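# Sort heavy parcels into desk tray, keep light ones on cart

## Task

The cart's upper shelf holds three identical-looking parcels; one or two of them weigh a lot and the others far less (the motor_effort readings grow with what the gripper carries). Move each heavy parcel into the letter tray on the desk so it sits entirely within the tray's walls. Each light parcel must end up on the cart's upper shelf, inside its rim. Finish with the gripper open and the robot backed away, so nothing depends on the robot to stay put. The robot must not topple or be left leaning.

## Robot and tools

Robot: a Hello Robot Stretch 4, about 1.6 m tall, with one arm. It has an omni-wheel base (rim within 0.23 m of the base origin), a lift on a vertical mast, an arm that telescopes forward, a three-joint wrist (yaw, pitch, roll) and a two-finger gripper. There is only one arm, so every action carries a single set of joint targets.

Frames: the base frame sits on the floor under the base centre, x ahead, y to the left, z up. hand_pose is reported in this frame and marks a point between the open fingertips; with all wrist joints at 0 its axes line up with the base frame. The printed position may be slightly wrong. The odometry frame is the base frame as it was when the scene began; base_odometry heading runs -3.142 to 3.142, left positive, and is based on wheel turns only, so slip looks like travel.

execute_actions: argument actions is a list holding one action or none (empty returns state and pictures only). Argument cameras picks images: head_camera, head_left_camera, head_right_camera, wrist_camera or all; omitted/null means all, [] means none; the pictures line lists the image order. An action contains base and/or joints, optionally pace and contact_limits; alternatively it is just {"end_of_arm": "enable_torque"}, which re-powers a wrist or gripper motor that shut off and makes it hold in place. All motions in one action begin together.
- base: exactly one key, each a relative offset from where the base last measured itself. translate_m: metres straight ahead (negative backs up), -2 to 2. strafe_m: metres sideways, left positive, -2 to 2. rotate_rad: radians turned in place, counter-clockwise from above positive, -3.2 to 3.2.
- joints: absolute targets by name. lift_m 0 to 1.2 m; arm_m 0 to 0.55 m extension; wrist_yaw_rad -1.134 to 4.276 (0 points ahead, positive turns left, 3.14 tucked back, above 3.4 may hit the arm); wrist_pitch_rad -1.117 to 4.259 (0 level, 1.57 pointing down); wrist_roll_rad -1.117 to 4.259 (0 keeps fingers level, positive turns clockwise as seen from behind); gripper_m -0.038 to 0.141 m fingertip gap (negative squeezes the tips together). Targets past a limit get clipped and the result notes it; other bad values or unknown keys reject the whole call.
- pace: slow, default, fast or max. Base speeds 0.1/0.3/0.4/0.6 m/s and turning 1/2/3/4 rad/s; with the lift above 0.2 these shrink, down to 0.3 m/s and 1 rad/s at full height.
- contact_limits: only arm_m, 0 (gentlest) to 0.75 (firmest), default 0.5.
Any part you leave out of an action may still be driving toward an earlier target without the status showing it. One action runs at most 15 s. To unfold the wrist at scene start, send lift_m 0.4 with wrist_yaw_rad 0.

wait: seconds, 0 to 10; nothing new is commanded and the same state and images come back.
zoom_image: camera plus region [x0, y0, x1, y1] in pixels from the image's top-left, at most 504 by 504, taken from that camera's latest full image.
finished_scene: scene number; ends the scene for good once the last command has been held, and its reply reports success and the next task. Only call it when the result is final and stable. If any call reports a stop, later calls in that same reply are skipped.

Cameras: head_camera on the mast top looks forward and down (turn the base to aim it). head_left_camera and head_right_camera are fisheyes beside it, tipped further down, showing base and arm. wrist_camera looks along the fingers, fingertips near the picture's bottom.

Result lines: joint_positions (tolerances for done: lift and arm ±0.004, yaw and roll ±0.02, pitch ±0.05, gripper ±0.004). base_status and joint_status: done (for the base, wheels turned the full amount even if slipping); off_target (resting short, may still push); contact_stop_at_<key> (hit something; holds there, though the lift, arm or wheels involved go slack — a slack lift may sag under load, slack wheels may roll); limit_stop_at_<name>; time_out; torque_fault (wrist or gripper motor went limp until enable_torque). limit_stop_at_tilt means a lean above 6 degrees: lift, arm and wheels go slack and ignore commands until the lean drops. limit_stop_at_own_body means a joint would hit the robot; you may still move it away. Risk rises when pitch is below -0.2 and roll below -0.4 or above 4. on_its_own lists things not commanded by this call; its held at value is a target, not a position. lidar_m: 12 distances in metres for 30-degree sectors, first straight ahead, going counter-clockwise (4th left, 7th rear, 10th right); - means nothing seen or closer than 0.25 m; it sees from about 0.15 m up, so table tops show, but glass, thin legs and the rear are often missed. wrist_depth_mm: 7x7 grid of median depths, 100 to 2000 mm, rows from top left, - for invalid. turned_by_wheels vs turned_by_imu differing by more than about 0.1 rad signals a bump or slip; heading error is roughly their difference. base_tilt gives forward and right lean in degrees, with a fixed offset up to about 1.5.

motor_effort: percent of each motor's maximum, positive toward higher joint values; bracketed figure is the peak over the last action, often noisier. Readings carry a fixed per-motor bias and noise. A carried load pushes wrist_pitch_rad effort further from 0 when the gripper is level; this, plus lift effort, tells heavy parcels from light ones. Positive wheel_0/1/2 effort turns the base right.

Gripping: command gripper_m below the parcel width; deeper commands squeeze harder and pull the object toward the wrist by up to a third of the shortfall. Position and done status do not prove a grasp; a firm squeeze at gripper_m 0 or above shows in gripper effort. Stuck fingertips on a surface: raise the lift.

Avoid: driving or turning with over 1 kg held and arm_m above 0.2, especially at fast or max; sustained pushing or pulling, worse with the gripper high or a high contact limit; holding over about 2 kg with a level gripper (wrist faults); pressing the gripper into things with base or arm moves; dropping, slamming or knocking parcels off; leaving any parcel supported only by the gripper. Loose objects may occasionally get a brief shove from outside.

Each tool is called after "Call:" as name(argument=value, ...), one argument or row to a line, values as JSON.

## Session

Call:
execute_actions(
  actions=[
    {"joints":{"lift_m":1.1,"wrist_yaw_rad":0,"wrist_pitch_rad":1.57,"gripper_m":0.08}},
  ],
)

Scene clock: 1.00 s.
base_odometry: x=+0.000 y=+0.000 heading=+0.000 (m, m, rad; odometry frame)
turned_by_wheels: +0.000 (rad since the last result)
turned_by_imu: +0.000 (rad since the last result)
base_tilt: forward=+0.0 right=+0.3 (deg)
lidar_m: 2.11 1.99 1.67 1.85 1.43 1.40 1.54 1.80 1.39 1.44 1.93 1.90
base_status: not commanded
joint_positions: lift_m=+0.183 arm_m=-0.002 wrist_yaw_rad=+2.624 wrist_pitch_rad=+0.447 wrist_roll_rad=-0.015 gripper_m=+0.080
joint_status: lift_m limit_stop_at_own_body (moved +0.020 of +0.937); wrist_yaw_rad limit_stop_at_own_body (moved -0.434 of -3.058); wrist_pitch_rad limit_stop_at_own_body (moved +0.439 of +1.562); the others done
on_its_own: wrist_yaw_rad is held at +2.624, not at your +0.000, since a limit_stop_at_own_body; wrist_pitch_rad is held at +0.445, not at your +1.570, since a limit_stop_at_own_body; lift_m is slack since a limit_stop_at_own_body (your +1.100 is given up); arm_m is slack since a limit_stop_at_own_body
motor_effort: lift_m=+19(26) arm_m=+0(1) wrist_yaw_rad=+1(5) wrist_pitch_rad=-6(9) wrist_roll_rad=+0(1) gripper_m=-2(1) wheel_0=+1(2) wheel_1=-1(1) wheel_2=+0(0) (%)
hand_pose: x=-0.0140 y=+0.2047 z=+0.2368 quat_wxyz=(+0.248, -0.216, +0.050, +0.943) (m; base frame)
wrist_depth_mm: - - - - - 1983 1863 / - - - - - 1983 - / 1537 1537 1537 1499 1576 1618 1708 / 976 991 976 1025 1025 1008 1042 / 715 732 732 750 741 750 750 / 251 255 218 591 539 597 585 / 211 210 206 211 466 484 488
pictures: head_camera, head_left_camera, head_right_camera, wrist_camera
Images, in order (width x height): head_camera 420x560, head_left_camera 420x672, head_right_camera 420x672, wrist_camera 616x392.

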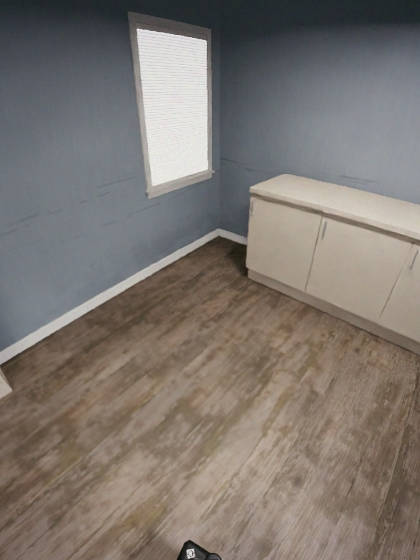

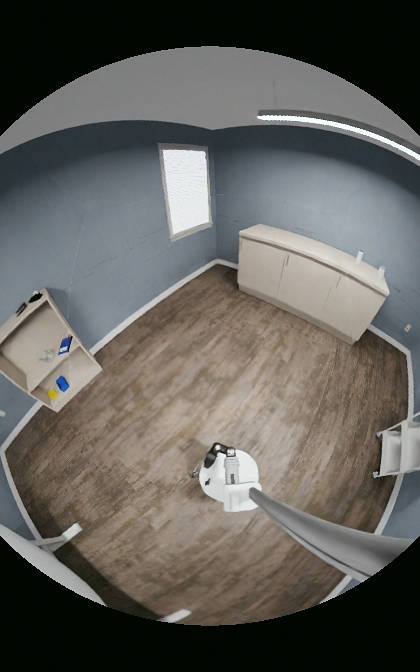

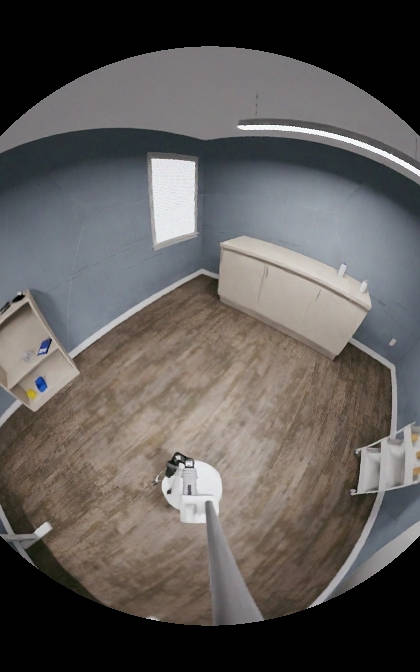

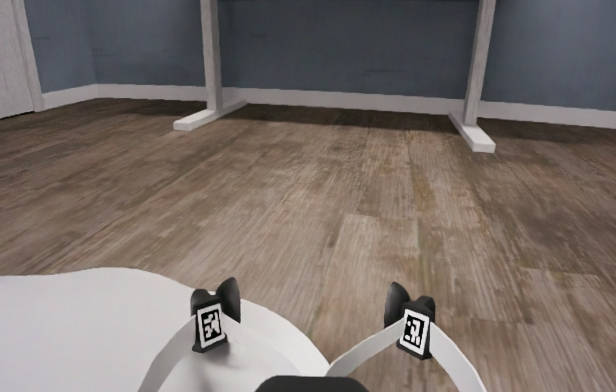

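Call:
execute_actions(
  actions=[
    {"joints":{"lift_m":0.6}},
  ],
  cameras=[],
)

Call:
execute_actions(
  actions=[
    {"base":{"rotate_rad":-2.0},"joints":{"lift_m":1.1,"wrist_yaw_rad":0,"wrist_pitch_rad":1.57}},
  ],
  cameras=["head_camera","head_left_camera"],
)

Scene clock: 5.40 s.
base_odometry: x=+0.000 y=+0.000 heading=+0.000 (m, m, rad; odometry frame)
turned_by_wheels: +0.000 (rad since the last result)
turned_by_imu: +0.001 (rad since the last result)
base_tilt: forward=-0.1 right=+0.3 (deg)
lidar_m: 2.14 1.99 1.67 1.87 1.39 1.39 1.54 1.79 1.41 1.44 1.93 1.89
base_status: not commanded
joint_positions: lift_m=+0.600 arm_m=-0.002 wrist_yaw_rad=+2.624 wrist_pitch_rad=+0.447 wrist_roll_rad=-0.015 gripper_m=+0.080
joint_status: all done
on_its_own: wrist_yaw_rad is held at +2.624, not at your +0.000, since a limit_stop_at_own_body; wrist_pitch_rad is held at +0.445, not at your +1.570, since a limit_stop_at_own_body; arm_m is slack since a limit_stop_at_own_body
motor_effort: lift_m=+22(24) arm_m=+0(0) wrist_yaw_rad=+0(1) wrist_pitch_rad=-7(6) wrist_roll_rad=+0(0) gripper_m=-3(1) wheel_0=+2(2) wheel_1=-1(1) wheel_2=+0(0) (%)
hand_pose: x=-0.0140 y=+0.2047 z=+0.6533 quat_wxyz=(+0.248, -0.216, +0.050, +0.943) (m; base frame)
wrist_depth_mm: - - - - - 1983 1921 / - - - - - 1983 1983 / - - - - - - - / 1983 - - - - 1983 - / 1464 1430 1537 1537 1618 1618 1537 / 1182 1205 217 1229 1160 1255 1255 / 976 976 960 976 976 1008 991
pictures: none
No camera images: the call's "cameras" was empty. Leave "cameras" out to get every camera's image.

Scene clock: 8.37 s.
base_odometry: x=+0.000 y=+0.000 heading=-1.999 (m, m, rad; odometry frame)
turned_by_wheels: -1.999 (rad since the last result)
turned_by_imu: -1.966 (rad since the last result)
base_tilt: forward=-0.2 right=+0.2 (deg)
lidar_m: 1.42 1.47 1.89 1.90 2.26 1.97 1.66 2.34 1.41 1.41 1.63 1.80
base_status: done
joint_positions: lift_m=+1.100 arm_m=-0.002 wrist_yaw_rad=+0.000 wrist_pitch_rad=+1.570 wrist_roll_rad=-0.015 gripper_m=+0.080
joint_status: all done
on_its_own: arm_m is slack since a limit_stop_at_own_body
motor_effort: lift_m=+22(24) arm_m=+0(0) wrist_yaw_rad=+0(6) wrist_pitch_rad=-2(4) wrist_roll_rad=+0(0) gripper_m=-1(1) wheel_0=+3(12) wheel_1=+2(12) wheel_2=+1(11) (%)
hand_pose: x=+0.1690 y=-0.0874 z=+0.9895 quat_wxyz=(+0.707, -0.005, +0.707, +0.005) (m; base frame)
wrist_depth_mm: 1255 1281 1255 1255 1255 1255 1229 / 1255 1281 1255 1229 1229 1229 1229 / 1281 1229 1255 1229 1255 1205 1255 / 1229 1255 1229 1255 1229 1255 1205 / 1255 1255 1205 991 1229 1182 1205 / 1229 1229 213 1008 1205 1229 1229 / 1205 1255 1229 699 1182 1229 1205
pictures: head_camera, head_left_camera
Images, in order (width x height): head_camera 420x560, head_left_camera 420x672.

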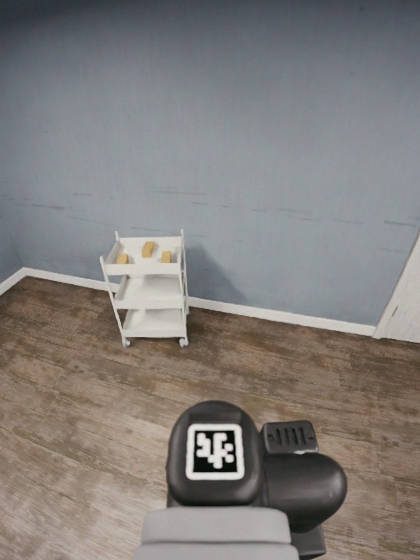

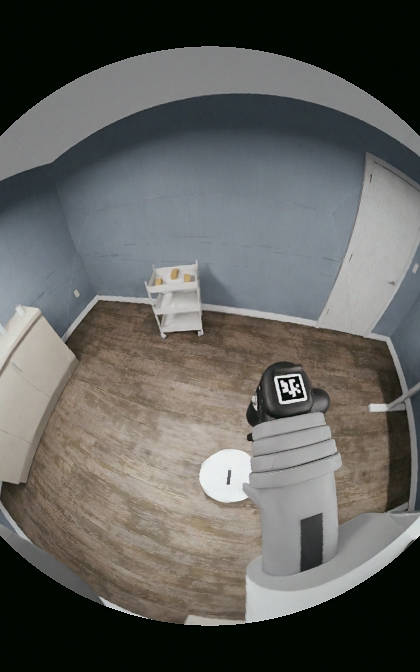

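Call:
execute_actions(
  actions=[
    {"base":{"rotate_rad":-0.2}},
  ],
  cameras=[],
)

Call:
execute_actions(
  actions=[
    {"base":{"strafe_m":0.65}},
  ],
  cameras=[],
)

Call:
execute_actions(
  actions=[
    {"base":{"translate_m":0.6},"joints":{"arm_m":0.4}},
  ],
)

Scene clock: 13.77 s.
base_odometry: x=+0.000 y=+0.000 heading=-2.198 (m, m, rad; odometry frame)
turned_by_wheels: -0.199 (rad since the last result)
turned_by_imu: -0.195 (rad since the last result)
base_tilt: forward=-0.2 right=+0.2 (deg)
lidar_m: 1.77 1.42 1.95 1.91 2.04 2.04 1.67 1.83 1.47 1.41 1.48 1.82
base_status: done
joint_positions: lift_m=+1.100 arm_m=-0.002 wrist_yaw_rad=+0.000 wrist_pitch_rad=+1.570 wrist_roll_rad=-0.015 gripper_m=+0.080
joint_status: not commanded
on_its_own: arm_m is slack since a limit_stop_at_own_body
motor_effort: lift_m=+22(21) arm_m=+0(0) wrist_yaw_rad=+0(2) wrist_pitch_rad=-2(2) wrist_roll_rad=+1(0) gripper_m=-3(2) wheel_0=+6(8) wheel_1=+5(6) wheel_2=+5(8) (%)
hand_pose: x=+0.1690 y=-0.0874 z=+0.9895 quat_wxyz=(+0.707, -0.005, +0.707, +0.005) (m; base frame)
wrist_depth_mm: 1255 1255 1281 1255 1255 1229 1205 / 1229 1205 1255 1255 1229 1255 1182 / 1229 1255 1229 1255 1255 1255 1205 / 1229 1255 1229 1205 1229 1229 1229 / 1255 1229 1229 1008 1229 1160 1182 / 1229 1205 215 1008 1205 1205 1182 / 1255 1229 1182 723 1205 1205 1182
pictures: none
No camera images: the call's "cameras" was empty. Leave "cameras" out to get every camera's image.

Scene clock: 17.27 s.
base_odometry: x=+0.526 y=-0.382 heading=-2.198 (m, m, rad; odometry frame)
turned_by_wheels: +0.000 (rad since the last result)
turned_by_imu: +0.002 (rad since the last result)
base_tilt: forward=-0.1 right=+0.3 (deg)
lidar_m: 1.26 1.93 1.31 1.25 1.35 2.00 1.92 1.79 2.12 2.05 2.17 1.86
base_status: done
joint_positions: lift_m=+1.100 arm_m=-0.002 wrist_yaw_rad=+0.000 wrist_pitch_rad=+1.570 wrist_roll_rad=-0.015 gripper_m=+0.080
joint_status: not commanded
on_its_own: arm_m is slack since a limit_stop_at_own_body
motor_effort: lift_m=+21(22) arm_m=+0(0) wrist_yaw_rad=-2(2) wrist_pitch_rad=-3(1) wrist_roll_rad=+0(0) gripper_m=-3(2) wheel_0=-3(14) wheel_1=+0(14) wheel_2=+0(1) (%)
hand_pose: x=+0.1690 y=-0.0874 z=+0.9895 quat_wxyz=(+0.707, -0.005, +0.707, +0.005) (m; base frame)
wrist_depth_mm: 1281 1255 1255 1229 1255 1255 1308 / 1255 1255 1255 1255 1255 1229 1229 / 1255 1255 1229 1255 1255 1205 1229 / 1229 1255 1255 1229 1229 1205 1229 / 1255 1229 1229 1008 1205 1205 1205 / 1229 1229 214 1008 1205 1205 1205 / 1229 1182 1205 723 1205 1205 1182
pictures: none
No camera images: the call's "cameras" was empty. Leave "cameras" out to get every camera's image.

Scene clock: 20.77 s.
base_odometry: x=+0.174 y=-0.867 heading=-2.198 (m, m, rad; odometry frame)
turned_by_wheels: +0.001 (rad since the last result)
turned_by_imu: -0.001 (rad since the last result)
base_tilt: forward=-0.1 right=+0.4 (deg)
lidar_m: 0.66 0.66 1.87 1.22 1.30 1.93 2.37 2.36 2.17 2.09 1.65 1.27
base_status: done
joint_positions: lift_m=+1.100 arm_m=+0.399 wrist_yaw_rad=+0.000 wrist_pitch_rad=+1.570 wrist_roll_rad=-0.015 gripper_m=+0.080
joint_status: all done
motor_effort: lift_m=+21(22) arm_m=+5(8) wrist_yaw_rad=+0(0) wrist_pitch_rad=-2(2) wrist_roll_rad=+0(0) gripper_m=+0(1) wheel_0=+5(12) wheel_1=+3(5) wheel_2=-1(13) (%)
hand_pose: x=+0.5702 y=-0.0874 z=+0.9896 quat_wxyz=(+0.707, -0.005, +0.707, +0.005) (m; base frame)
wrist_depth_mm: 931 574 564 564 1118 1160 1060 / 1229 559 559 564 1255 1229 1281 / 1255 544 559 559 1205 1229 1205 / 1229 1229 1205 1255 1229 1205 1229 / 1205 1229 1229 1229 1229 1205 1205 / 1229 1229 213 1229 1255 1205 1205 / 1229 1205 1098 1078 1205 1182 1182
pictures: head_camera, head_left_camera, head_right_camera, wrist_camera
Images, in order (width x height): head_camera 420x560, head_left_camera 420x672, head_right_camera 420x672, wrist_camera 616x392.

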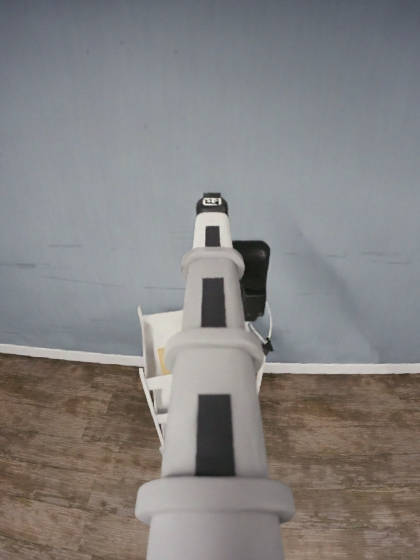

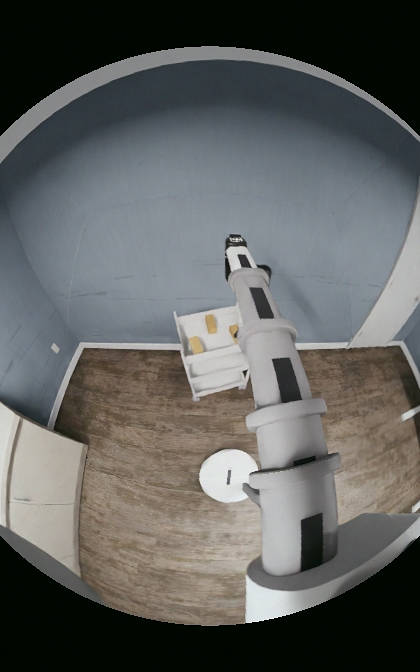

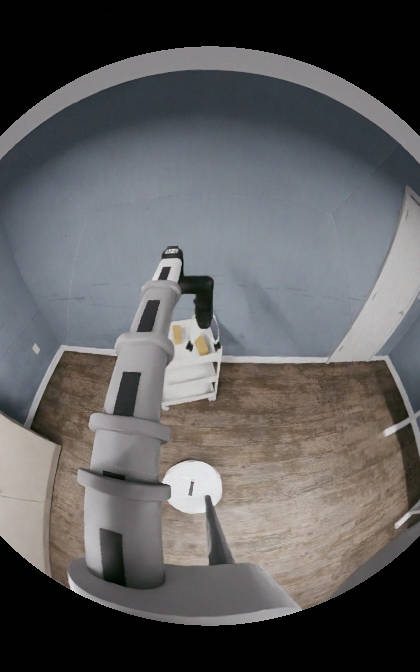

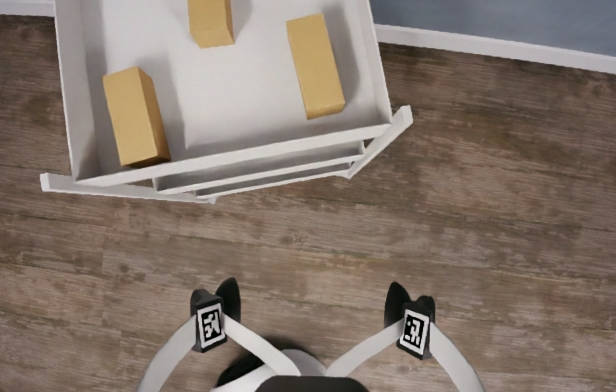

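Call:
execute_actions(
  actions=[
    {"base":{"translate_m":0.22},"joints":{"wrist_roll_rad":-0.22,"lift_m":1.0}},
  ],
  cameras=["wrist_camera"],
)

Scene clock: 24.47 s.
base_odometry: x=+0.045 y=-1.045 heading=-2.197 (m, m, rad; odometry frame)
turned_by_wheels: +0.001 (rad since the last result)
turned_by_imu: +0.000 (rad since the last result)
base_tilt: forward=+0.0 right=+0.3 (deg)
lidar_m: 0.45 0.46 1.55 1.21 1.27 1.90 2.58 2.64 2.18 2.11 1.35 0.52
base_status: done
joint_positions: lift_m=+1.000 arm_m=+0.399 wrist_yaw_rad=+0.000 wrist_pitch_rad=+1.570 wrist_roll_rad=-0.220 gripper_m=+0.080
joint_status: all done
motor_effort: lift_m=+17(21) arm_m=+5(5) wrist_yaw_rad=-1(0) wrist_pitch_rad=-1(2) wrist_roll_rad=-1(1) gripper_m=-1(1) wheel_0=+4(11) wheel_1=+4(8) wheel_2=-2(11) (%)
hand_pose: x=+0.5703 y=-0.0874 z=+0.8899 quat_wxyz=(+0.703, -0.078, +0.703, +0.077) (m; base frame)
wrist_depth_mm: 430 433 421 449 462 627 559 / 462 462 404 455 459 809 691 / 462 459 445 455 452 1138 960 / 418 452 452 397 455 1118 1118 / 410 452 455 402 449 1098 1098 / 424 442 213 427 384 1098 1078 / 1118 1098 931 1098 1078 1078 1098
pictures: wrist_camera
Images, in order (width x height): wrist_camera 616x392.

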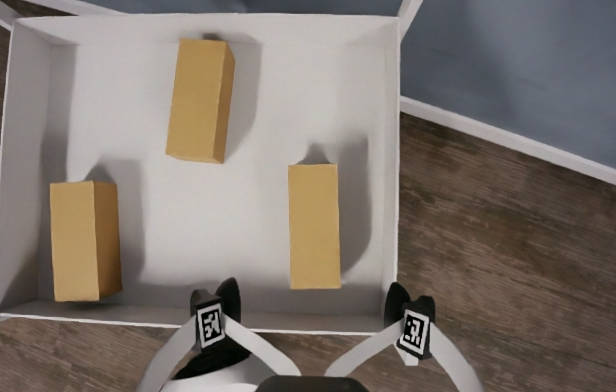

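Call:
execute_actions(
  actions=[
    {"joints":{"arm_m":0.425,"gripper_m":0.072,"lift_m":0.92}},
  ],
  cameras=["wrist_camera"],
)

Call:
execute_actions(
  actions=[
    {"joints":{"lift_m":0.822}},
  ],
  cameras=["wrist_camera"],
)

Call:
execute_actions(
  actions=[
    {"joints":{"gripper_m":-0.01}},
  ],
  cameras=[],
)

Call:
execute_actions(
  actions=[
    {"joints":{"lift_m":1.0}},
  ],
  cameras=[],
)

Call:
execute_actions(
  actions=[
    {"joints":{"wrist_pitch_rad":0.6}},
  ],
  cameras=["wrist_camera"],
)

Scene clock: 29.60 s.
base_odometry: x=+0.045 y=-1.045 heading=-2.197 (m, m, rad; odometry frame)
turned_by_wheels: +0.000 (rad since the last result)
turned_by_imu: +0.001 (rad since the last result)
base_tilt: forward=-0.2 right=+0.3 (deg)
lidar_m: 0.47 0.45 1.55 1.21 1.29 1.89 2.58 2.64 2.19 2.10 1.37 0.54
base_status: not commanded
joint_positions: lift_m=+0.920 arm_m=+0.424 wrist_yaw_rad=+0.000 wrist_pitch_rad=+1.570 wrist_roll_rad=-0.220 gripper_m=+0.072
joint_status: all done
motor_effort: lift_m=+17(16) arm_m=+5(5) wrist_yaw_rad=+0(0) wrist_pitch_rad=-2(1) wrist_roll_rad=-1(1) gripper_m=+0(1) wheel_0=+4(4) wheel_1=+4(4) wheel_2=-2(2) (%)
hand_pose: x=+0.5952 y=-0.0874 z=+0.8099 quat_wxyz=(+0.703, -0.078, +0.703, +0.077) (m; base frame)
wrist_depth_mm: 377 347 349 368 368 580 521 / 379 379 377 377 375 750 661 / 379 324 375 375 375 1042 891 / 375 373 375 319 373 1042 1042 / 338 370 370 317 368 1042 1025 / 336 370 214 317 301 1025 1042 / 324 338 324 340 309 1025 1025
pictures: wrist_camera
Images, in order (width x height): wrist_camera 616x392.

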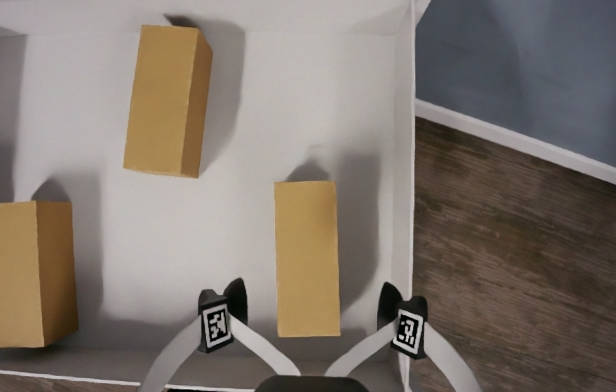

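Scene clock: 31.03 s.
base_odometry: x=+0.045 y=-1.045 heading=-2.197 (m, m, rad; odometry frame)
turned_by_wheels: +0.000 (rad since the last result)
turned_by_imu: +0.000 (rad since the last result)
base_tilt: forward=+0.0 right=+0.2 (deg)
lidar_m: 0.45 0.47 1.56 1.20 1.27 1.91 2.59 2.64 2.16 2.10 1.38 0.55
base_status: not commanded
joint_positions: lift_m=+0.822 arm_m=+0.424 wrist_yaw_rad=+0.000 wrist_pitch_rad=+1.570 wrist_roll_rad=-0.220 gripper_m=+0.072
joint_status: all done
motor_effort: lift_m=+17(17) arm_m=+5(5) wrist_yaw_rad=-1(0) wrist_pitch_rad=-2(4) wrist_roll_rad=-1(1) gripper_m=-1(3) wheel_0=+4(4) wheel_1=+4(4) wheel_2=-1(2) (%)
hand_pose: x=+0.5952 y=-0.0874 z=+0.7119 quat_wxyz=(+0.703, -0.078, +0.703, +0.077) (m; base frame)
wrist_depth_mm: 281 227 278 277 277 544 521 / 227 224 276 274 276 691 647 / 277 245 274 276 273 946 854 / 274 274 273 220 272 946 946 / 274 272 272 220 270 931 931 / 271 272 214 217 235 917 931 / 270 270 267 217 256 917 946
pictures: wrist_camera
Images, in order (width x height): wrist_camera 616x392.

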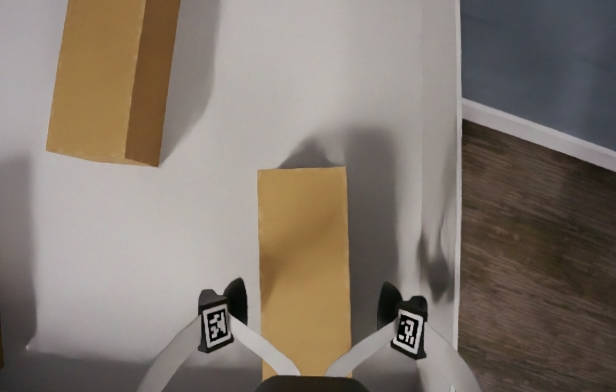

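Scene clock: 32.60 s.
base_odometry: x=+0.045 y=-1.045 heading=-2.197 (m, m, rad; odometry frame)
turned_by_wheels: +0.000 (rad since the last result)
turned_by_imu: +0.000 (rad since the last result)
base_tilt: forward=-0.1 right=+0.4 (deg)
lidar_m: 0.46 0.46 1.55 1.20 1.28 1.90 2.59 2.63 2.17 2.09 1.33 0.55
base_status: not commanded
joint_positions: lift_m=+0.822 arm_m=+0.424 wrist_yaw_rad=+0.000 wrist_pitch_rad=+1.570 wrist_roll_rad=-0.220 gripper_m=-0.009
joint_status: all done
motor_effort: lift_m=+19(19) arm_m=+5(5) wrist_yaw_rad=-2(0) wrist_pitch_rad=-3(3) wrist_roll_rad=+0(1) gripper_m=-26(22) wheel_0=+4(4) wheel_1=+4(4) wheel_2=-1(2) (%)
hand_pose: x=+0.5951 y=-0.0874 z=+0.7118 quat_wxyz=(+0.703, -0.078, +0.703, +0.078) (m; base frame)
wrist_depth_mm: 278 225 278 276 276 554 525 / 224 224 273 274 272 699 647 / 274 245 274 272 272 931 866 / 272 273 272 207 271 946 917 / 273 271 271 204 268 931 931 / 271 270 203 202 202 917 917 / 271 159 265 200 180 163 904
pictures: none
No camera images: the call's "cameras" was empty. Leave "cameras" out to get every camera's image.

Scene clock: 34.43 s.
base_odometry: x=+0.045 y=-1.045 heading=-2.197 (m, m, rad; odometry frame)
turned_by_wheels: +0.000 (rad since the last result)
turned_by_imu: +0.000 (rad since the last result)
base_tilt: forward=-0.2 right=+0.5 (deg)
lidar_m: 0.46 0.47 1.55 1.23 1.29 1.90 2.59 2.65 2.17 2.10 1.35 0.53
base_status: not commanded
joint_positions: lift_m=+1.000 arm_m=+0.424 wrist_yaw_rad=+0.000 wrist_pitch_rad=+1.570 wrist_roll_rad=-0.220 gripper_m=-0.009
joint_status: all done
motor_effort: lift_m=+24(23) arm_m=+5(5) wrist_yaw_rad=+1(0) wrist_pitch_rad=-4(4) wrist_roll_rad=+0(1) gripper_m=-24(24) wheel_0=+4(4) wheel_1=+4(4) wheel_2=-1(1) (%)
hand_pose: x=+0.5951 y=-0.0874 z=+0.8893 quat_wxyz=(+0.703, -0.078, +0.703, +0.078) (m; base frame)
wrist_depth_mm: 759 676 759 683 609 585 530 / 459 455 413 455 750 750 661 / 455 455 442 452 1118 1098 891 / 442 455 455 206 1138 1098 1138 / 410 452 449 205 1098 1098 1118 / 404 445 202 203 202 1118 1118 / 1118 159 379 200 192 163 1098
pictures: none
No camera images: the call's "cameras" was empty. Leave "cameras" out to get every camera's image.

Scene clock: 35.53 s.
base_odometry: x=+0.045 y=-1.045 heading=-2.197 (m, m, rad; odometry frame)
turned_by_wheels: +0.000 (rad since the last result)
turned_by_imu: +0.000 (rad since the last result)
base_tilt: forward=-0.1 right=+0.3 (deg)
lidar_m: 0.45 0.46 1.55 1.22 1.31 1.91 2.57 2.63 2.17 2.11 1.35 0.53
base_status: not commanded
joint_positions: lift_m=+1.000 arm_m=+0.424 wrist_yaw_rad=+0.000 wrist_pitch_rad=+0.608 wrist_roll_rad=-0.220 gripper_m=-0.009
joint_status: all done
on_its_own: wrist_pitch_rad is at rest, and its effort (-25) is outside its rest range (-23 to +23)
motor_effort: lift_m=+24(24) arm_m=+5(5) wrist_yaw_rad=-1(2) wrist_pitch_rad=-25(25) wrist_roll_rad=+0(0) gripper_m=-24(23) wheel_0=+4(4) wheel_1=+4(4) wheel_2=-2(2) (%)
hand_pose: x=+0.8319 y=-0.0873 z=+1.0131 quat_wxyz=(+0.948, -0.105, +0.297, +0.033) (m; base frame)
wrist_depth_mm: 362 343 324 307 294 279 270 / 389 373 349 330 315 298 287 / 436 407 379 362 340 322 309 / 488 449 418 207 370 345 332 / 544 504 466 205 399 379 359 / 627 574 200 203 204 418 394 / 741 156 549 200 180 163 433
pictures: wrist_camera
Images, in order (width x height): wrist_camera 616x392.

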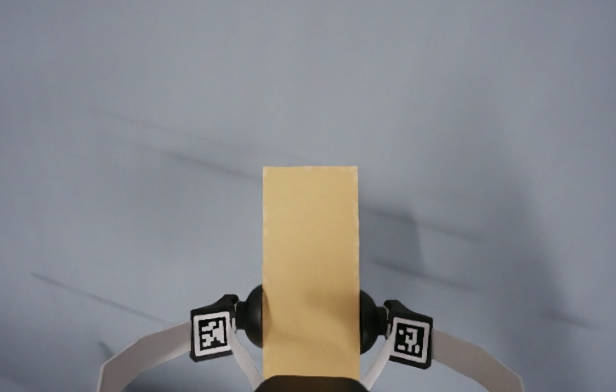

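Call:
execute_actions(
  actions=[
    {"joints":{"wrist_pitch_rad":1.57,"arm_m":0.0,"lift_m":1.1,"wrist_roll_rad":0}},
  ],
  cameras=[],
)

Call:
execute_actions(
  actions=[
    {"base":{"translate_m":-0.4}},
  ],
  cameras=[],
)

Call:
execute_actions(
  actions=[
    {"base":{"rotate_rad":-1.6}},
  ],
  cameras=[],
)

Call:
execute_actions(
  actions=[
    {"base":{"translate_m":0.8}},
  ],
  cameras=["head_camera"],
)

Scene clock: 46.33 s.
base_odometry: x=+0.045 y=-1.045 heading=-2.197 (m, m, rad; odometry frame)
turned_by_wheels: +0.000 (rad since the last result)
turned_by_imu: +0.001 (rad since the last result)
base_tilt: forward=-0.1 right=+0.2 (deg)
lidar_m: 0.26 0.45 1.55 1.22 1.29 1.90 2.59 2.59 2.18 2.07 1.34 0.25
base_status: not commanded
joint_positions: lift_m=+1.100 arm_m=+0.001 wrist_yaw_rad=+0.000 wrist_pitch_rad=+1.571 wrist_roll_rad=+0.000 gripper_m=-0.009
joint_status: all done
motor_effort: lift_m=+24(26) arm_m=-6(4) wrist_yaw_rad=+3(2) wrist_pitch_rad=-4(19) wrist_roll_rad=+1(1) gripper_m=-23(25) wheel_0=+4(4) wheel_1=+4(4) wheel_2=-2(1) (%)
hand_pose: x=+0.1718 y=-0.0874 z=+0.9893 quat_wxyz=(+0.707, +0.000, +0.707, +0.000) (m; base frame)
wrist_depth_mm: 1308 525 559 564 1255 1229 1229 / 1255 854 831 831 1229 1205 1229 / 1255 1255 1229 1229 1229 1255 1229 / 1255 1229 1255 206 1229 1255 1229 / 1255 1205 1229 204 1205 1229 1229 / 1229 1255 204 202 202 1205 1182 / 1205 160 1008 199 180 163 1205
pictures: none
No camera images: the call's "cameras" was empty. Leave "cameras" out to get every camera's image.

Scene clock: 49.17 s.
base_odometry: x=+0.280 y=-0.722 heading=-2.198 (m, m, rad; odometry frame)
turned_by_wheels: +0.000 (rad since the last result)
turned_by_imu: +0.002 (rad since the last result)
base_tilt: forward=-0.2 right=+0.4 (deg)
lidar_m: 0.25 0.86 1.94 1.23 1.30 1.92 2.34 2.21 2.14 2.06 1.88 0.26
base_status: done
joint_positions: lift_m=+1.100 arm_m=+0.001 wrist_yaw_rad=+0.000 wrist_pitch_rad=+1.571 wrist_roll_rad=+0.000 gripper_m=-0.009
joint_status: not commanded
motor_effort: lift_m=+24(24) arm_m=-5(5) wrist_yaw_rad=+1(2) wrist_pitch_rad=-4(5) wrist_roll_rad=+1(1) gripper_m=-25(24) wheel_0=-4(7) wheel_1=-5(10) wheel_2=+3(11) (%)
hand_pose: x=+0.1719 y=-0.0874 z=+0.9893 quat_wxyz=(+0.707, +0.000, +0.707, +0.000) (m; base frame)
wrist_depth_mm: 1255 1255 1281 1255 1229 1229 1255 / 1281 1281 1281 1255 1229 1255 1255 / 1255 1308 1255 1229 1205 1229 1205 / 1255 1255 1255 206 1205 1205 1205 / 1229 1229 1229 204 1205 1205 1205 / 1205 1255 203 202 202 1205 1205 / 1205 159 1025 200 193 163 1205
pictures: none
No camera images: the call's "cameras" was empty. Leave "cameras" out to get every camera's image.

Scene clock: 51.67 s.
base_odometry: x=+0.280 y=-0.722 heading=+2.487 (m, m, rad; odometry frame)
turned_by_wheels: -1.599 (rad since the last result)
turned_by_imu: -1.572 (rad since the last result)
base_tilt: forward=-0.1 right=+0.3 (deg)
lidar_m: 0.26 1.93 1.45 0.85 0.86 1.97 1.24 1.30 1.84 2.37 2.17 0.26
base_status: done
joint_positions: lift_m=+1.100 arm_m=+0.001 wrist_yaw_rad=+0.000 wrist_pitch_rad=+1.570 wrist_roll_rad=+0.000 gripper_m=-0.009
joint_status: not commanded
motor_effort: lift_m=+23(24) arm_m=-5(6) wrist_yaw_rad=+1(2) wrist_pitch_rad=-3(4) wrist_roll_rad=+1(0) gripper_m=-25(24) wheel_0=+5(10) wheel_1=+4(9) wheel_2=+4(9) (%)
hand_pose: x=+0.1719 y=-0.0874 z=+0.9894 quat_wxyz=(+0.707, +0.000, +0.707, +0.000) (m; base frame)
wrist_depth_mm: 1281 1255 1255 1255 1205 1205 1255 / 1255 1308 1281 1281 1229 1255 1255 / 1255 1255 1255 1229 1255 1229 1229 / 1255 1229 1255 206 1229 1229 1229 / 1255 1205 1182 205 1229 1205 1182 / 1229 1205 203 202 202 1205 1229 / 1229 159 1025 200 193 163 1205
pictures: none
No camera images: the call's "cameras" was empty. Leave "cameras" out to get every camera's image.

Scene clock: 55.80 s.
base_odometry: x=-0.355 y=-0.235 heading=+2.487 (m, m, rad; odometry frame)
turned_by_wheels: +0.001 (rad since the last result)
turned_by_imu: -0.002 (rad since the last result)
base_tilt: forward=-0.1 right=+0.3 (deg)
lidar_m: 0.26 1.37 1.41 1.36 1.14 1.23 2.04 2.15 2.44 2.08 2.19 0.27
base_status: done
joint_positions: lift_m=+1.100 arm_m=+0.001 wrist_yaw_rad=+0.000 wrist_pitch_rad=+1.570 wrist_roll_rad=+0.000 gripper_m=-0.009
joint_status: not commanded
motor_effort: lift_m=+23(23) arm_m=-6(5) wrist_yaw_rad=-1(0) wrist_pitch_rad=-3(4) wrist_roll_rad=+1(1) gripper_m=-23(26) wheel_0=+6(10) wheel_1=+3(10) wheel_2=-2(11) (%)
hand_pose: x=+0.1720 y=-0.0874 z=+0.9894 quat_wxyz=(+0.707, +0.000, +0.707, +0.000) (m; base frame)
wrist_depth_mm: 1281 1229 1229 1255 1229 1255 1255 / 1308 1255 1255 1229 1255 1229 1255 / 1229 1281 1255 1255 1229 1255 1205 / 1229 1255 1229 206 1229 1229 1205 / 1255 1255 1229 204 1205 1205 1182 / 1255 1255 203 202 202 1205 1229 / 1205 159 991 200 180 163 1182
pictures: head_camera
Images, in order (width x height): head_camera 420x560.

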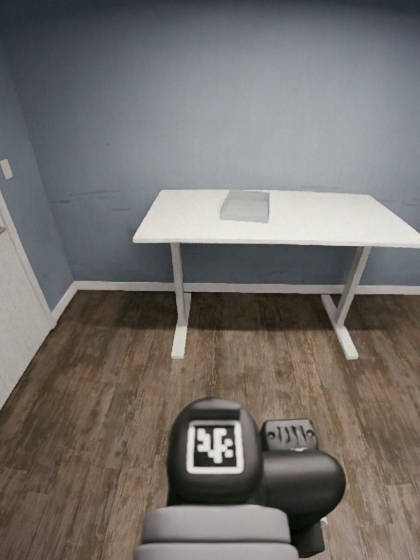

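Call:
execute_actions(
  actions=[
    {"base":{"strafe_m":-0.09}},
  ],
  cameras=[],
)

Call:
execute_actions(
  actions=[
    {"base":{"translate_m":0.9},"joints":{"arm_m":0.35}},
  ],
  cameras=["wrist_camera","head_right_camera"],
)

Scene clock: 59.70 s.
base_odometry: x=-0.300 y=-0.163 heading=+2.487 (m, m, rad; odometry frame)
turned_by_wheels: +0.000 (rad since the last result)
turned_by_imu: +0.001 (rad since the last result)
base_tilt: forward=-0.1 right=+0.3 (deg)
lidar_m: 0.26 1.35 1.52 1.44 1.21 1.34 2.04 2.15 2.38 1.99 2.12 0.27
base_status: done
joint_positions: lift_m=+1.100 arm_m=+0.001 wrist_yaw_rad=+0.000 wrist_pitch_rad=+1.570 wrist_roll_rad=+0.000 gripper_m=-0.009
joint_status: not commanded
motor_effort: lift_m=+23(23) arm_m=-5(6) wrist_yaw_rad=-1(1) wrist_pitch_rad=-3(3) wrist_roll_rad=+1(1) gripper_m=-24(25) wheel_0=+4(12) wheel_1=-3(9) wheel_2=+0(5) (%)
hand_pose: x=+0.1719 y=-0.0874 z=+0.9894 quat_wxyz=(+0.707, +0.000, +0.707, +0.000) (m; base frame)
wrist_depth_mm: 1255 1255 1308 1281 1308 1255 1255 / 1281 1229 1255 1229 1255 1255 1229 / 1255 1229 1255 1255 1229 1229 1229 / 1229 1229 1255 207 1229 1229 1205 / 1229 1229 1205 205 1229 1205 1205 / 1229 1205 204 202 202 1205 1182 / 1229 160 991 200 193 163 1182
pictures: none
No camera images: the call's "cameras" was empty. Leave "cameras" out to get every camera's image.

Scene clock: 64.17 s.
base_odometry: x=-1.014 y=+0.384 heading=+2.488 (m, m, rad; odometry frame)
turned_by_wheels: +0.000 (rad since the last result)
turned_by_imu: -0.003 (rad since the last result)
base_tilt: forward=+0.1 right=+0.3 (deg)
lidar_m: 0.38 0.40 0.56 1.39 1.52 1.83 2.99 3.11 2.09 2.03 0.55 0.39
base_status: done
joint_positions: lift_m=+1.100 arm_m=+0.349 wrist_yaw_rad=+0.000 wrist_pitch_rad=+1.571 wrist_roll_rad=+0.000 gripper_m=-0.009
joint_status: all done
motor_effort: lift_m=+23(23) arm_m=+5(6) wrist_yaw_rad=+1(2) wrist_pitch_rad=-5(7) wrist_roll_rad=+1(1) gripper_m=-21(26) wheel_0=+4(9) wheel_1=+5(12) wheel_2=-3(14) (%)
hand_pose: x=+0.5199 y=-0.0874 z=+0.9894 quat_wxyz=(+0.707, +0.000, +0.707, +0.000) (m; base frame)
wrist_depth_mm: 267 243 264 263 263 260 225 / 267 241 263 262 260 262 220 / 265 264 262 260 259 258 214 / 263 263 262 206 259 257 257 / 262 260 259 204 259 258 257 / 260 260 204 202 202 256 254 / 258 160 256 200 193 163 252
pictures: head_right_camera, wrist_camera
Images, in order (width x height): head_right_camera 420x672, wrist_camera 616x392.

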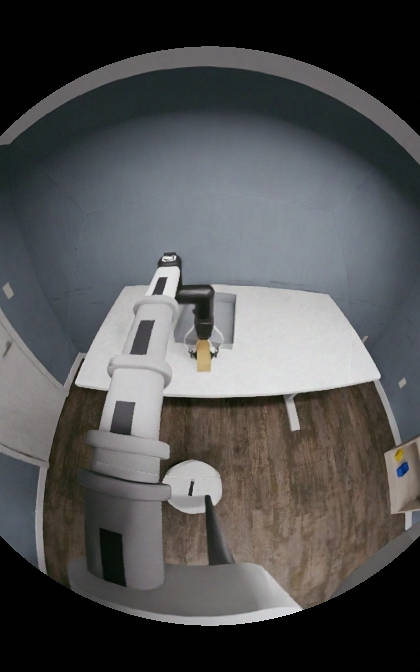

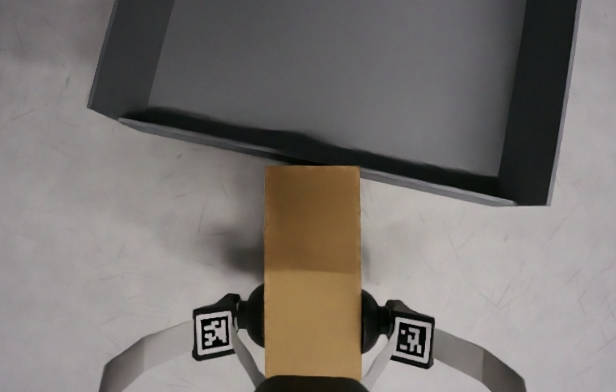

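Call:
execute_actions(
  actions=[
    {"joints":{"lift_m":1.2,"wrist_roll_rad":0.2}},
  ],
  cameras=[],
)

Call:
execute_actions(
  actions=[
    {"joints":{"arm_m":0.55}},
  ],
  cameras=["wrist_camera"],
)

Scene clock: 68.27 s.
base_odometry: x=-1.014 y=+0.384 heading=+2.488 (m, m, rad; odometry frame)
turned_by_wheels: +0.000 (rad since the last result)
turned_by_imu: +0.001 (rad since the last result)
base_tilt: forward=-0.1 right=+0.3 (deg)
lidar_m: 0.37 0.40 0.57 1.41 1.50 1.85 3.68 3.10 2.10 2.05 0.54 0.36
base_status: not commanded
joint_positions: lift_m=+1.200 arm_m=+0.349 wrist_yaw_rad=+0.000 wrist_pitch_rad=+1.571 wrist_roll_rad=+0.200 gripper_m=-0.009
joint_status: all done
motor_effort: lift_m=+24(26) arm_m=+5(5) wrist_yaw_rad=+3(0) wrist_pitch_rad=-4(4) wrist_roll_rad=+2(7) gripper_m=-24(24) wheel_0=+4(4) wheel_1=+5(5) wheel_2=-3(3) (%)
hand_pose: x=+0.5200 y=-0.0874 z=+1.0893 quat_wxyz=(+0.704, +0.070, +0.704, -0.070) (m; base frame)
wrist_depth_mm: 373 373 368 364 364 366 366 / 370 368 364 362 362 364 359 / 370 368 362 359 359 362 359 / 364 366 359 206 359 357 359 / 364 359 364 204 359 357 355 / 359 362 202 202 202 355 355 / 359 159 353 199 193 163 351
pictures: none
No camera images: the call's "cameras" was empty. Leave "cameras" out to get every camera's image.

Scene clock: 69.97 s.
base_odometry: x=-1.014 y=+0.384 heading=+2.488 (m, m, rad; odometry frame)
turned_by_wheels: +0.000 (rad since the last result)
turned_by_imu: +0.000 (rad since the last result)
base_tilt: forward=-0.1 right=+0.1 (deg)
lidar_m: 0.36 0.39 0.57 1.40 1.51 1.83 3.64 3.09 2.10 2.03 0.55 0.39
base_status: not commanded
joint_positions: lift_m=+1.200 arm_m=+0.547 wrist_yaw_rad=+0.000 wrist_pitch_rad=+1.570 wrist_roll_rad=+0.200 gripper_m=-0.009
joint_status: all done
joint sent to its limit — the command would take arm_m past its upper limit, so that joint was sent only as far as its limit.
motor_effort: lift_m=+24(24) arm_m=+5(5) wrist_yaw_rad=+1(1) wrist_pitch_rad=-1(4) wrist_roll_rad=+2(2) gripper_m=-20(28) wheel_0=+4(4) wheel_1=+5(5) wheel_2=-3(3) (%)
hand_pose: x=+0.7179 y=-0.0874 z=+1.0893 quat_wxyz=(+0.704, +0.070, +0.703, -0.070) (m; base frame)
wrist_depth_mm: 370 368 362 359 357 359 364 / 370 368 364 362 359 357 364 / 366 366 359 359 357 357 357 / 366 364 357 207 357 355 357 / 362 364 357 204 353 353 355 / 359 362 203 202 202 351 355 / 357 160 303 200 193 163 351
pictures: wrist_camera
Images, in order (width x height): wrist_camera 616x392.

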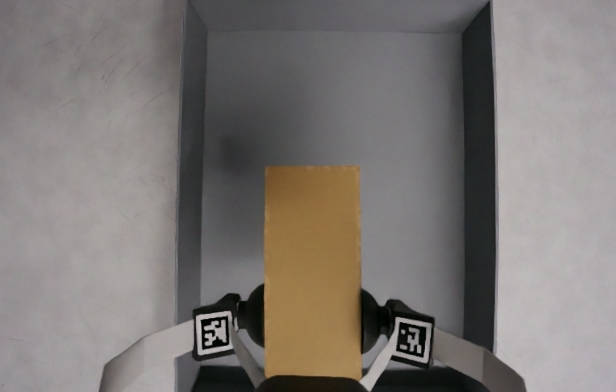

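Call:
execute_actions(
  actions=[
    {"base":{"translate_m":0.05}},
  ],
  cameras=[],
)

Call:
execute_actions(
  actions=[
    {"base":{"strafe_m":0.025}},
  ],
  cameras=[],
)

Call:
execute_actions(
  actions=[
    {"joints":{"lift_m":1.122}},
  ],
  cameras=["wrist_camera"],
)

Call:
execute_actions(
  actions=[
    {"joints":{"gripper_m":0.07}},
  ],
  cameras=[],
)

Call:
execute_actions(
  actions=[
    {"joints":{"lift_m":1.2}},
  ],
  cameras=["wrist_camera"],
)

Scene clock: 74.80 s.
base_odometry: x=-1.054 y=+0.414 heading=+2.488 (m, m, rad; odometry frame)
turned_by_wheels: +0.001 (rad since the last result)
turned_by_imu: +0.001 (rad since the last result)
base_tilt: forward=+0.0 right=+0.3 (deg)
lidar_m: 0.34 0.35 0.50 1.41 1.50 1.87 3.66 3.15 2.09 2.06 0.44 0.34
base_status: done
joint_positions: lift_m=+1.200 arm_m=+0.547 wrist_yaw_rad=+0.000 wrist_pitch_rad=+1.570 wrist_roll_rad=+0.200 gripper_m=-0.009
joint_status: not commanded
motor_effort: lift_m=+24(24) arm_m=+5(5) wrist_yaw_rad=+0(2) wrist_pitch_rad=-1(5) wrist_roll_rad=+2(2) gripper_m=-25(23) wheel_0=+4(10) wheel_1=+5(7) wheel_2=-3(12) (%)
hand_pose: x=+0.7179 y=-0.0874 z=+1.0893 quat_wxyz=(+0.704, +0.070, +0.703, -0.070) (m; base frame)
wrist_depth_mm: 370 370 368 368 366 366 362 / 373 368 347 364 362 359 362 / 366 368 364 362 362 357 362 / 368 362 359 207 355 355 355 / 364 362 357 204 355 351 355 / 359 359 203 202 203 351 353 / 357 159 309 200 180 163 351
pictures: none
No camera images: the call's "cameras" was empty. Leave "cameras" out to get every camera's image.

Scene clock: 75.67 s.
base_odometry: x=-1.069 y=+0.394 heading=+2.488 (m, m, rad; odometry frame)
turned_by_wheels: +0.000 (rad since the last result)
turned_by_imu: +0.000 (rad since the last result)
base_tilt: forward=-0.1 right=+0.3 (deg)
lidar_m: 0.32 0.33 0.50 1.36 1.50 1.88 3.69 3.15 2.14 2.07 0.46 0.33
base_status: done
joint_positions: lift_m=+1.200 arm_m=+0.547 wrist_yaw_rad=+0.000 wrist_pitch_rad=+1.570 wrist_roll_rad=+0.200 gripper_m=-0.009
joint_status: not commanded
motor_effort: lift_m=+24(24) arm_m=+5(5) wrist_yaw_rad=+0(0) wrist_pitch_rad=-2(4) wrist_roll_rad=+1(2) gripper_m=-28(20) wheel_0=-3(14) wheel_1=+1(10) wheel_2=+0(0) (%)
hand_pose: x=+0.7179 y=-0.0874 z=+1.0893 quat_wxyz=(+0.704, +0.070, +0.703, -0.070) (m; base frame)
wrist_depth_mm: 373 370 368 370 364 368 364 / 368 366 368 362 359 347 362 / 364 368 364 359 357 357 359 / 364 366 357 207 357 355 357 / 364 362 359 204 355 355 353 / 359 359 204 201 202 351 349 / 362 159 294 200 193 163 353
pictures: none
No camera images: the call's "cameras" was empty. Leave "cameras" out to get every camera's image.

Scene clock: 76.97 s.
base_odometry: x=-1.069 y=+0.394 heading=+2.488 (m, m, rad; odometry frame)
turned_by_wheels: +0.000 (rad since the last result)
turned_by_imu: +0.000 (rad since the last result)
base_tilt: forward=+0.1 right=+0.3 (deg)
lidar_m: 0.34 0.35 0.49 1.39 1.49 1.86 3.05 3.17 2.13 2.06 0.47 0.34
base_status: not commanded
joint_positions: lift_m=+1.122 arm_m=+0.547 wrist_yaw_rad=+0.000 wrist_pitch_rad=+1.570 wrist_roll_rad=+0.200 gripper_m=-0.009
joint_status: all done
motor_effort: lift_m=+19(22) arm_m=+5(5) wrist_yaw_rad=+0(1) wrist_pitch_rad=-2(3) wrist_roll_rad=+2(1) gripper_m=-24(21) wheel_0=-3(4) wheel_1=+1(1) wheel_2=+0(0) (%)
hand_pose: x=+0.7179 y=-0.0874 z=+1.0117 quat_wxyz=(+0.704, +0.070, +0.703, -0.070) (m; base frame)
wrist_depth_mm: 290 290 268 267 266 268 258 / 289 289 285 283 282 281 277 / 286 286 283 282 282 279 271 / 287 286 279 207 278 278 270 / 286 283 281 204 277 277 274 / 282 282 204 202 202 277 273 / 281 158 230 200 193 163 271
pictures: wrist_camera
Images, in order (width x height): wrist_camera 616x392.

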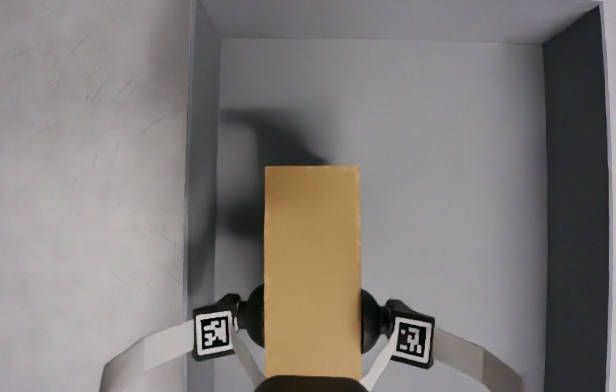

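Scene clock: 78.53 s.
base_odometry: x=-1.069 y=+0.394 heading=+2.488 (m, m, rad; odometry frame)
turned_by_wheels: +0.000 (rad since the last result)
turned_by_imu: +0.000 (rad since the last result)
base_tilt: forward=-0.1 right=+0.2 (deg)
lidar_m: 0.33 0.33 0.49 1.38 1.46 1.87 3.04 3.14 2.12 2.06 0.48 0.35
base_status: not commanded
joint_positions: lift_m=+1.122 arm_m=+0.547 wrist_yaw_rad=+0.000 wrist_pitch_rad=+1.570 wrist_roll_rad=+0.200 gripper_m=+0.070
joint_status: all done
motor_effort: lift_m=+19(19) arm_m=+5(5) wrist_yaw_rad=+0(1) wrist_pitch_rad=-3(4) wrist_roll_rad=+2(2) gripper_m=-3(22) wheel_0=-3(3) wheel_1=+1(1) wheel_2=+0(0) (%)
hand_pose: x=+0.7179 y=-0.0874 z=+1.0117 quat_wxyz=(+0.704, +0.070, +0.703, -0.070) (m; base frame)
wrist_depth_mm: 294 293 266 265 263 265 257 / 291 289 285 286 285 282 277 / 290 287 285 283 283 281 270 / 287 287 282 229 282 279 271 / 285 285 281 227 278 279 276 / 285 282 218 227 276 278 274 / 281 281 260 225 276 274 271
pictures: none
No camera images: the call's "cameras" was empty. Leave "cameras" out to get every camera's image.

Scene clock: 79.83 s.
base_odometry: x=-1.069 y=+0.394 heading=+2.488 (m, m, rad; odometry frame)
turned_by_wheels: +0.000 (rad since the last result)
turned_by_imu: +0.000 (rad since the last result)
base_tilt: forward=-0.1 right=+0.3 (deg)
lidar_m: 0.33 0.34 0.50 1.38 1.49 1.85 3.71 3.14 2.11 2.09 0.45 0.34
base_status: not commanded
joint_positions: lift_m=+1.200 arm_m=+0.547 wrist_yaw_rad=+0.000 wrist_pitch_rad=+1.570 wrist_roll_rad=+0.200 gripper_m=+0.070
joint_status: all done
motor_effort: lift_m=+22(20) arm_m=+5(5) wrist_yaw_rad=+0(1) wrist_pitch_rad=-1(4) wrist_roll_rad=+1(1) gripper_m=-2(2) wheel_0=-4(3) wheel_1=+1(1) wheel_2=+0(0) (%)
hand_pose: x=+0.7179 y=-0.0874 z=+1.0895 quat_wxyz=(+0.704, +0.070, +0.703, -0.070) (m; base frame)
wrist_depth_mm: 375 373 373 370 368 366 366 / 373 370 370 362 362 343 364 / 366 368 364 362 359 359 362 / 366 364 362 310 359 357 357 / 364 362 362 306 357 353 359 / 362 362 218 304 355 353 355 / 359 362 342 303 349 327 353
pictures: wrist_camera
Images, in order (width x height): wrist_camera 616x392.

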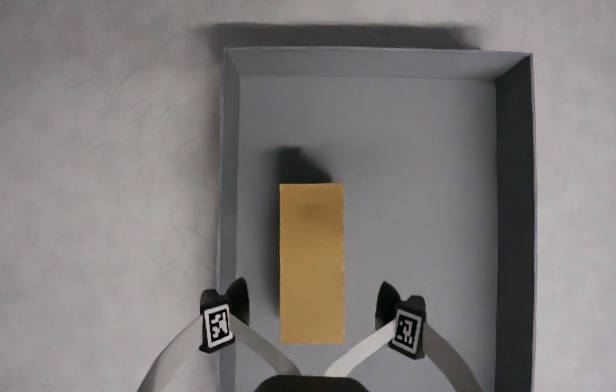

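Call:
execute_actions(
  actions=[
    {"base":{"translate_m":-0.5},"joints":{"arm_m":0}},
  ],
  cameras=[],
)

Call:
execute_actions(
  actions=[
    {"base":{"rotate_rad":1.6},"joints":{"wrist_roll_rad":-0.22,"lift_m":1.05}},
  ],
  cameras=[],
)

Call:
execute_actions(
  actions=[
    {"base":{"strafe_m":1.37}},
  ],
  cameras=[],
)

Call:
execute_actions(
  actions=[
    {"base":{"translate_m":0.48},"joints":{"arm_m":0.45}},
  ],
  cameras=["wrist_camera"],
)

Scene clock: 89.97 s.
base_odometry: x=-0.672 y=+0.090 heading=+2.487 (m, m, rad; odometry frame)
turned_by_wheels: -0.001 (rad since the last result)
turned_by_imu: +0.003 (rad since the last result)
base_tilt: forward=-0.1 right=+0.3 (deg)
lidar_m: 0.82 0.88 1.46 1.42 1.50 1.47 2.49 2.63 2.07 2.01 1.18 0.86
base_status: done
joint_positions: lift_m=+1.200 arm_m=+0.001 wrist_yaw_rad=+0.000 wrist_pitch_rad=+1.570 wrist_roll_rad=+0.200 gripper_m=+0.070
joint_status: all done
motor_effort: lift_m=+21(22) arm_m=-5(7) wrist_yaw_rad=+2(0) wrist_pitch_rad=-4(3) wrist_roll_rad=+1(1) gripper_m=-1(1) wheel_0=-5(10) wheel_1=-5(7) wheel_2=+2(13) (%)
hand_pose: x=+0.1720 y=-0.0874 z=+1.0895 quat_wxyz=(+0.704, +0.071, +0.703, -0.071) (m; base frame)
wrist_depth_mm: 1366 1366 1336 1397 1336 1397 1366 / 1397 1336 1336 1366 1366 1308 1366 / 1336 1366 1308 1336 1336 1308 1336 / 1366 1308 1366 1308 1336 1308 1308 / 1336 1336 1336 1138 1255 1336 1336 / 1336 1308 218 1078 1138 1336 1308 / 1308 1336 1366 960 1281 1281 1308
pictures: none
No camera images: the call's "cameras" was empty. Leave "cameras" out to get every camera's image.

Scene clock: 92.83 s.
base_odometry: x=-0.672 y=+0.090 heading=-2.197 (m, m, rad; odometry frame)
turned_by_wheels: +1.599 (rad since the last result)
turned_by_imu: +1.573 (rad since the last result)
base_tilt: forward=-0.1 right=+0.3 (deg)
lidar_m: 1.42 1.52 1.47 2.45 2.64 2.08 2.05 1.12 0.86 0.81 0.90 1.40
base_status: done
joint_positions: lift_m=+1.050 arm_m=+0.001 wrist_yaw_rad=+0.000 wrist_pitch_rad=+1.570 wrist_roll_rad=-0.220 gripper_m=+0.070
joint_status: all done
motor_effort: lift_m=+17(15) arm_m=-5(5) wrist_yaw_rad=+2(2) wrist_pitch_rad=-3(4) wrist_roll_rad=-1(5) gripper_m=-2(2) wheel_0=-6(10) wheel_1=-3(6) wheel_2=-4(8) (%)
hand_pose: x=+0.1720 y=-0.0874 z=+0.9399 quat_wxyz=(+0.703, -0.077, +0.703, +0.077) (m; base frame)
wrist_depth_mm: 1229 1229 1182 1205 1205 1205 1182 / 1229 1182 1205 1160 1160 1205 1182 / 1182 1205 1229 1182 1205 1205 1205 / 1182 1160 1182 1182 1182 1182 1182 / 1182 1205 960 960 1182 1182 1182 / 1182 1182 217 960 1138 1138 1138 / 1205 1182 946 809 1160 1160 1138
pictures: none
No camera images: the call's "cameras" was empty. Leave "cameras" out to get every camera's image.

Scene clock: 98.73 s.
base_odometry: x=+0.438 y=-0.712 heading=-2.197 (m, m, rad; odometry frame)
turned_by_wheels: +0.000 (rad since the last result)
turned_by_imu: +0.004 (rad since the last result)
base_tilt: forward=-0.1 right=+0.1 (deg)
lidar_m: 0.92 1.59 1.14 1.10 1.19 1.71 2.24 2.13 2.26 2.19 2.02 1.08
base_status: done
joint_positions: lift_m=+1.050 arm_m=+0.001 wrist_yaw_rad=+0.000 wrist_pitch_rad=+1.570 wrist_roll_rad=-0.220 gripper_m=+0.070
joint_status: not commanded
motor_effort: lift_m=+18(17) arm_m=-5(5) wrist_yaw_rad=+2(0) wrist_pitch_rad=-2(4) wrist_roll_rad=-1(1) gripper_m=-2(0) wheel_0=-4(13) wheel_1=+3(11) wheel_2=+0(6) (%)
hand_pose: x=+0.1720 y=-0.0874 z=+0.9399 quat_wxyz=(+0.703, -0.077, +0.703, +0.077) (m; base frame)
wrist_depth_mm: 1229 1255 1255 1182 1205 1205 1229 / 1205 1205 1182 1205 1205 1182 1182 / 1160 1160 1205 1205 1205 1182 1182 / 1182 1229 1182 1182 1182 1205 1205 / 1182 1182 960 960 1138 1182 1182 / 1182 1182 218 960 1160 1182 1118 / 1160 1160 946 809 1160 1138 1160
pictures: none
No camera images: the call's "cameras" was empty. Leave "cameras" out to get every camera's image.

Scene clock: 101.83 s.
base_odometry: x=+0.157 y=-1.101 heading=-2.196 (m, m, rad; odometry frame)
turned_by_wheels: +0.000 (rad since the last result)
turned_by_imu: -0.001 (rad since the last result)
base_tilt: forward=+0.0 right=+0.2 (deg)
lidar_m: 0.45 0.46 1.56 1.10 1.15 1.70 2.73 2.58 2.29 2.21 1.40 0.51
base_status: done
joint_positions: lift_m=+1.050 arm_m=+0.449 wrist_yaw_rad=+0.000 wrist_pitch_rad=+1.570 wrist_roll_rad=-0.220 gripper_m=+0.070
joint_status: all done
motor_effort: lift_m=+18(18) arm_m=+5(5) wrist_yaw_rad=-1(1) wrist_pitch_rad=+0(3) wrist_roll_rad=-1(1) gripper_m=-2(6) wheel_0=+4(9) wheel_1=+2(7) wheel_2=+0(11) (%)
hand_pose: x=+0.6202 y=-0.0874 z=+0.9399 quat_wxyz=(+0.703, -0.078, +0.703, +0.078) (m; base frame)
wrist_depth_mm: 1205 1118 931 768 661 585 521 / 1205 1229 508 891 778 661 654 / 1205 504 508 459 504 904 904 / 1205 504 508 504 504 1160 1160 / 1182 500 500 496 496 1160 1138 / 1182 500 219 496 496 1160 1138 / 1160 452 436 459 445 484 1118
pictures: wrist_camera
Images, in order (width x height): wrist_camera 616x392.

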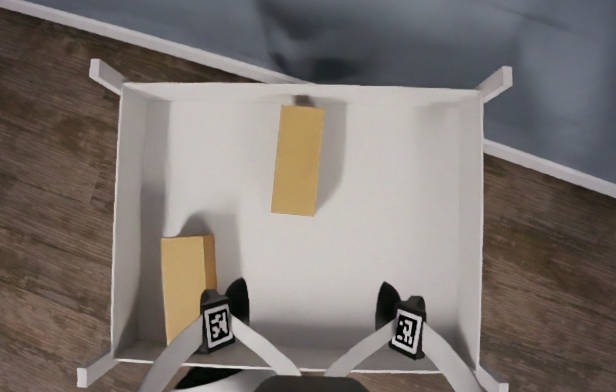

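Call:
execute_actions(
  actions=[
    {"base":{"strafe_m":0.04},"joints":{"arm_m":0.545,"lift_m":0.93,"wrist_roll_rad":-0.13}},
  ],
  cameras=["wrist_camera"],
)

Scene clock: 105.30 s.
base_odometry: x=+0.189 y=-1.125 heading=-2.196 (m, m, rad; odometry frame)
turned_by_wheels: +0.000 (rad since the last result)
turned_by_imu: +0.001 (rad since the last result)
base_tilt: forward=-0.1 right=+0.1 (deg)
lidar_m: 0.42 1.09 1.59 1.04 1.11 1.63 2.74 2.59 2.32 2.27 1.40 0.51
base_status: done
joint_positions: lift_m=+0.930 arm_m=+0.544 wrist_yaw_rad=+0.000 wrist_pitch_rad=+1.570 wrist_roll_rad=-0.130 gripper_m=+0.070
joint_status: all done
motor_effort: lift_m=+17(14) arm_m=+5(5) wrist_yaw_rad=+0(0) wrist_pitch_rad=-2(3) wrist_roll_rad=+1(5) gripper_m=+1(5) wheel_0=-2(15) wheel_1=+3(11) wheel_2=+0(2) (%)
hand_pose: x=+0.7152 y=-0.0874 z=+0.8199 quat_wxyz=(+0.706, -0.046, +0.705, +0.046) (m; base frame)
wrist_depth_mm: 788 715 621 544 496 445 410 / 1078 1060 931 798 691 597 544 / 1060 1060 1078 1042 931 750 621 / 349 382 379 330 379 377 960 / 1060 384 382 330 379 375 347 / 1060 377 218 325 373 375 349 / 1060 375 375 370 375 373 357
pictures: wrist_camera
Images, in order (width x height): wrist_camera 616x392.

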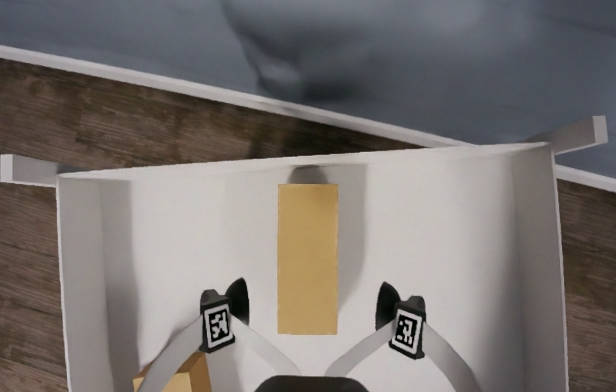

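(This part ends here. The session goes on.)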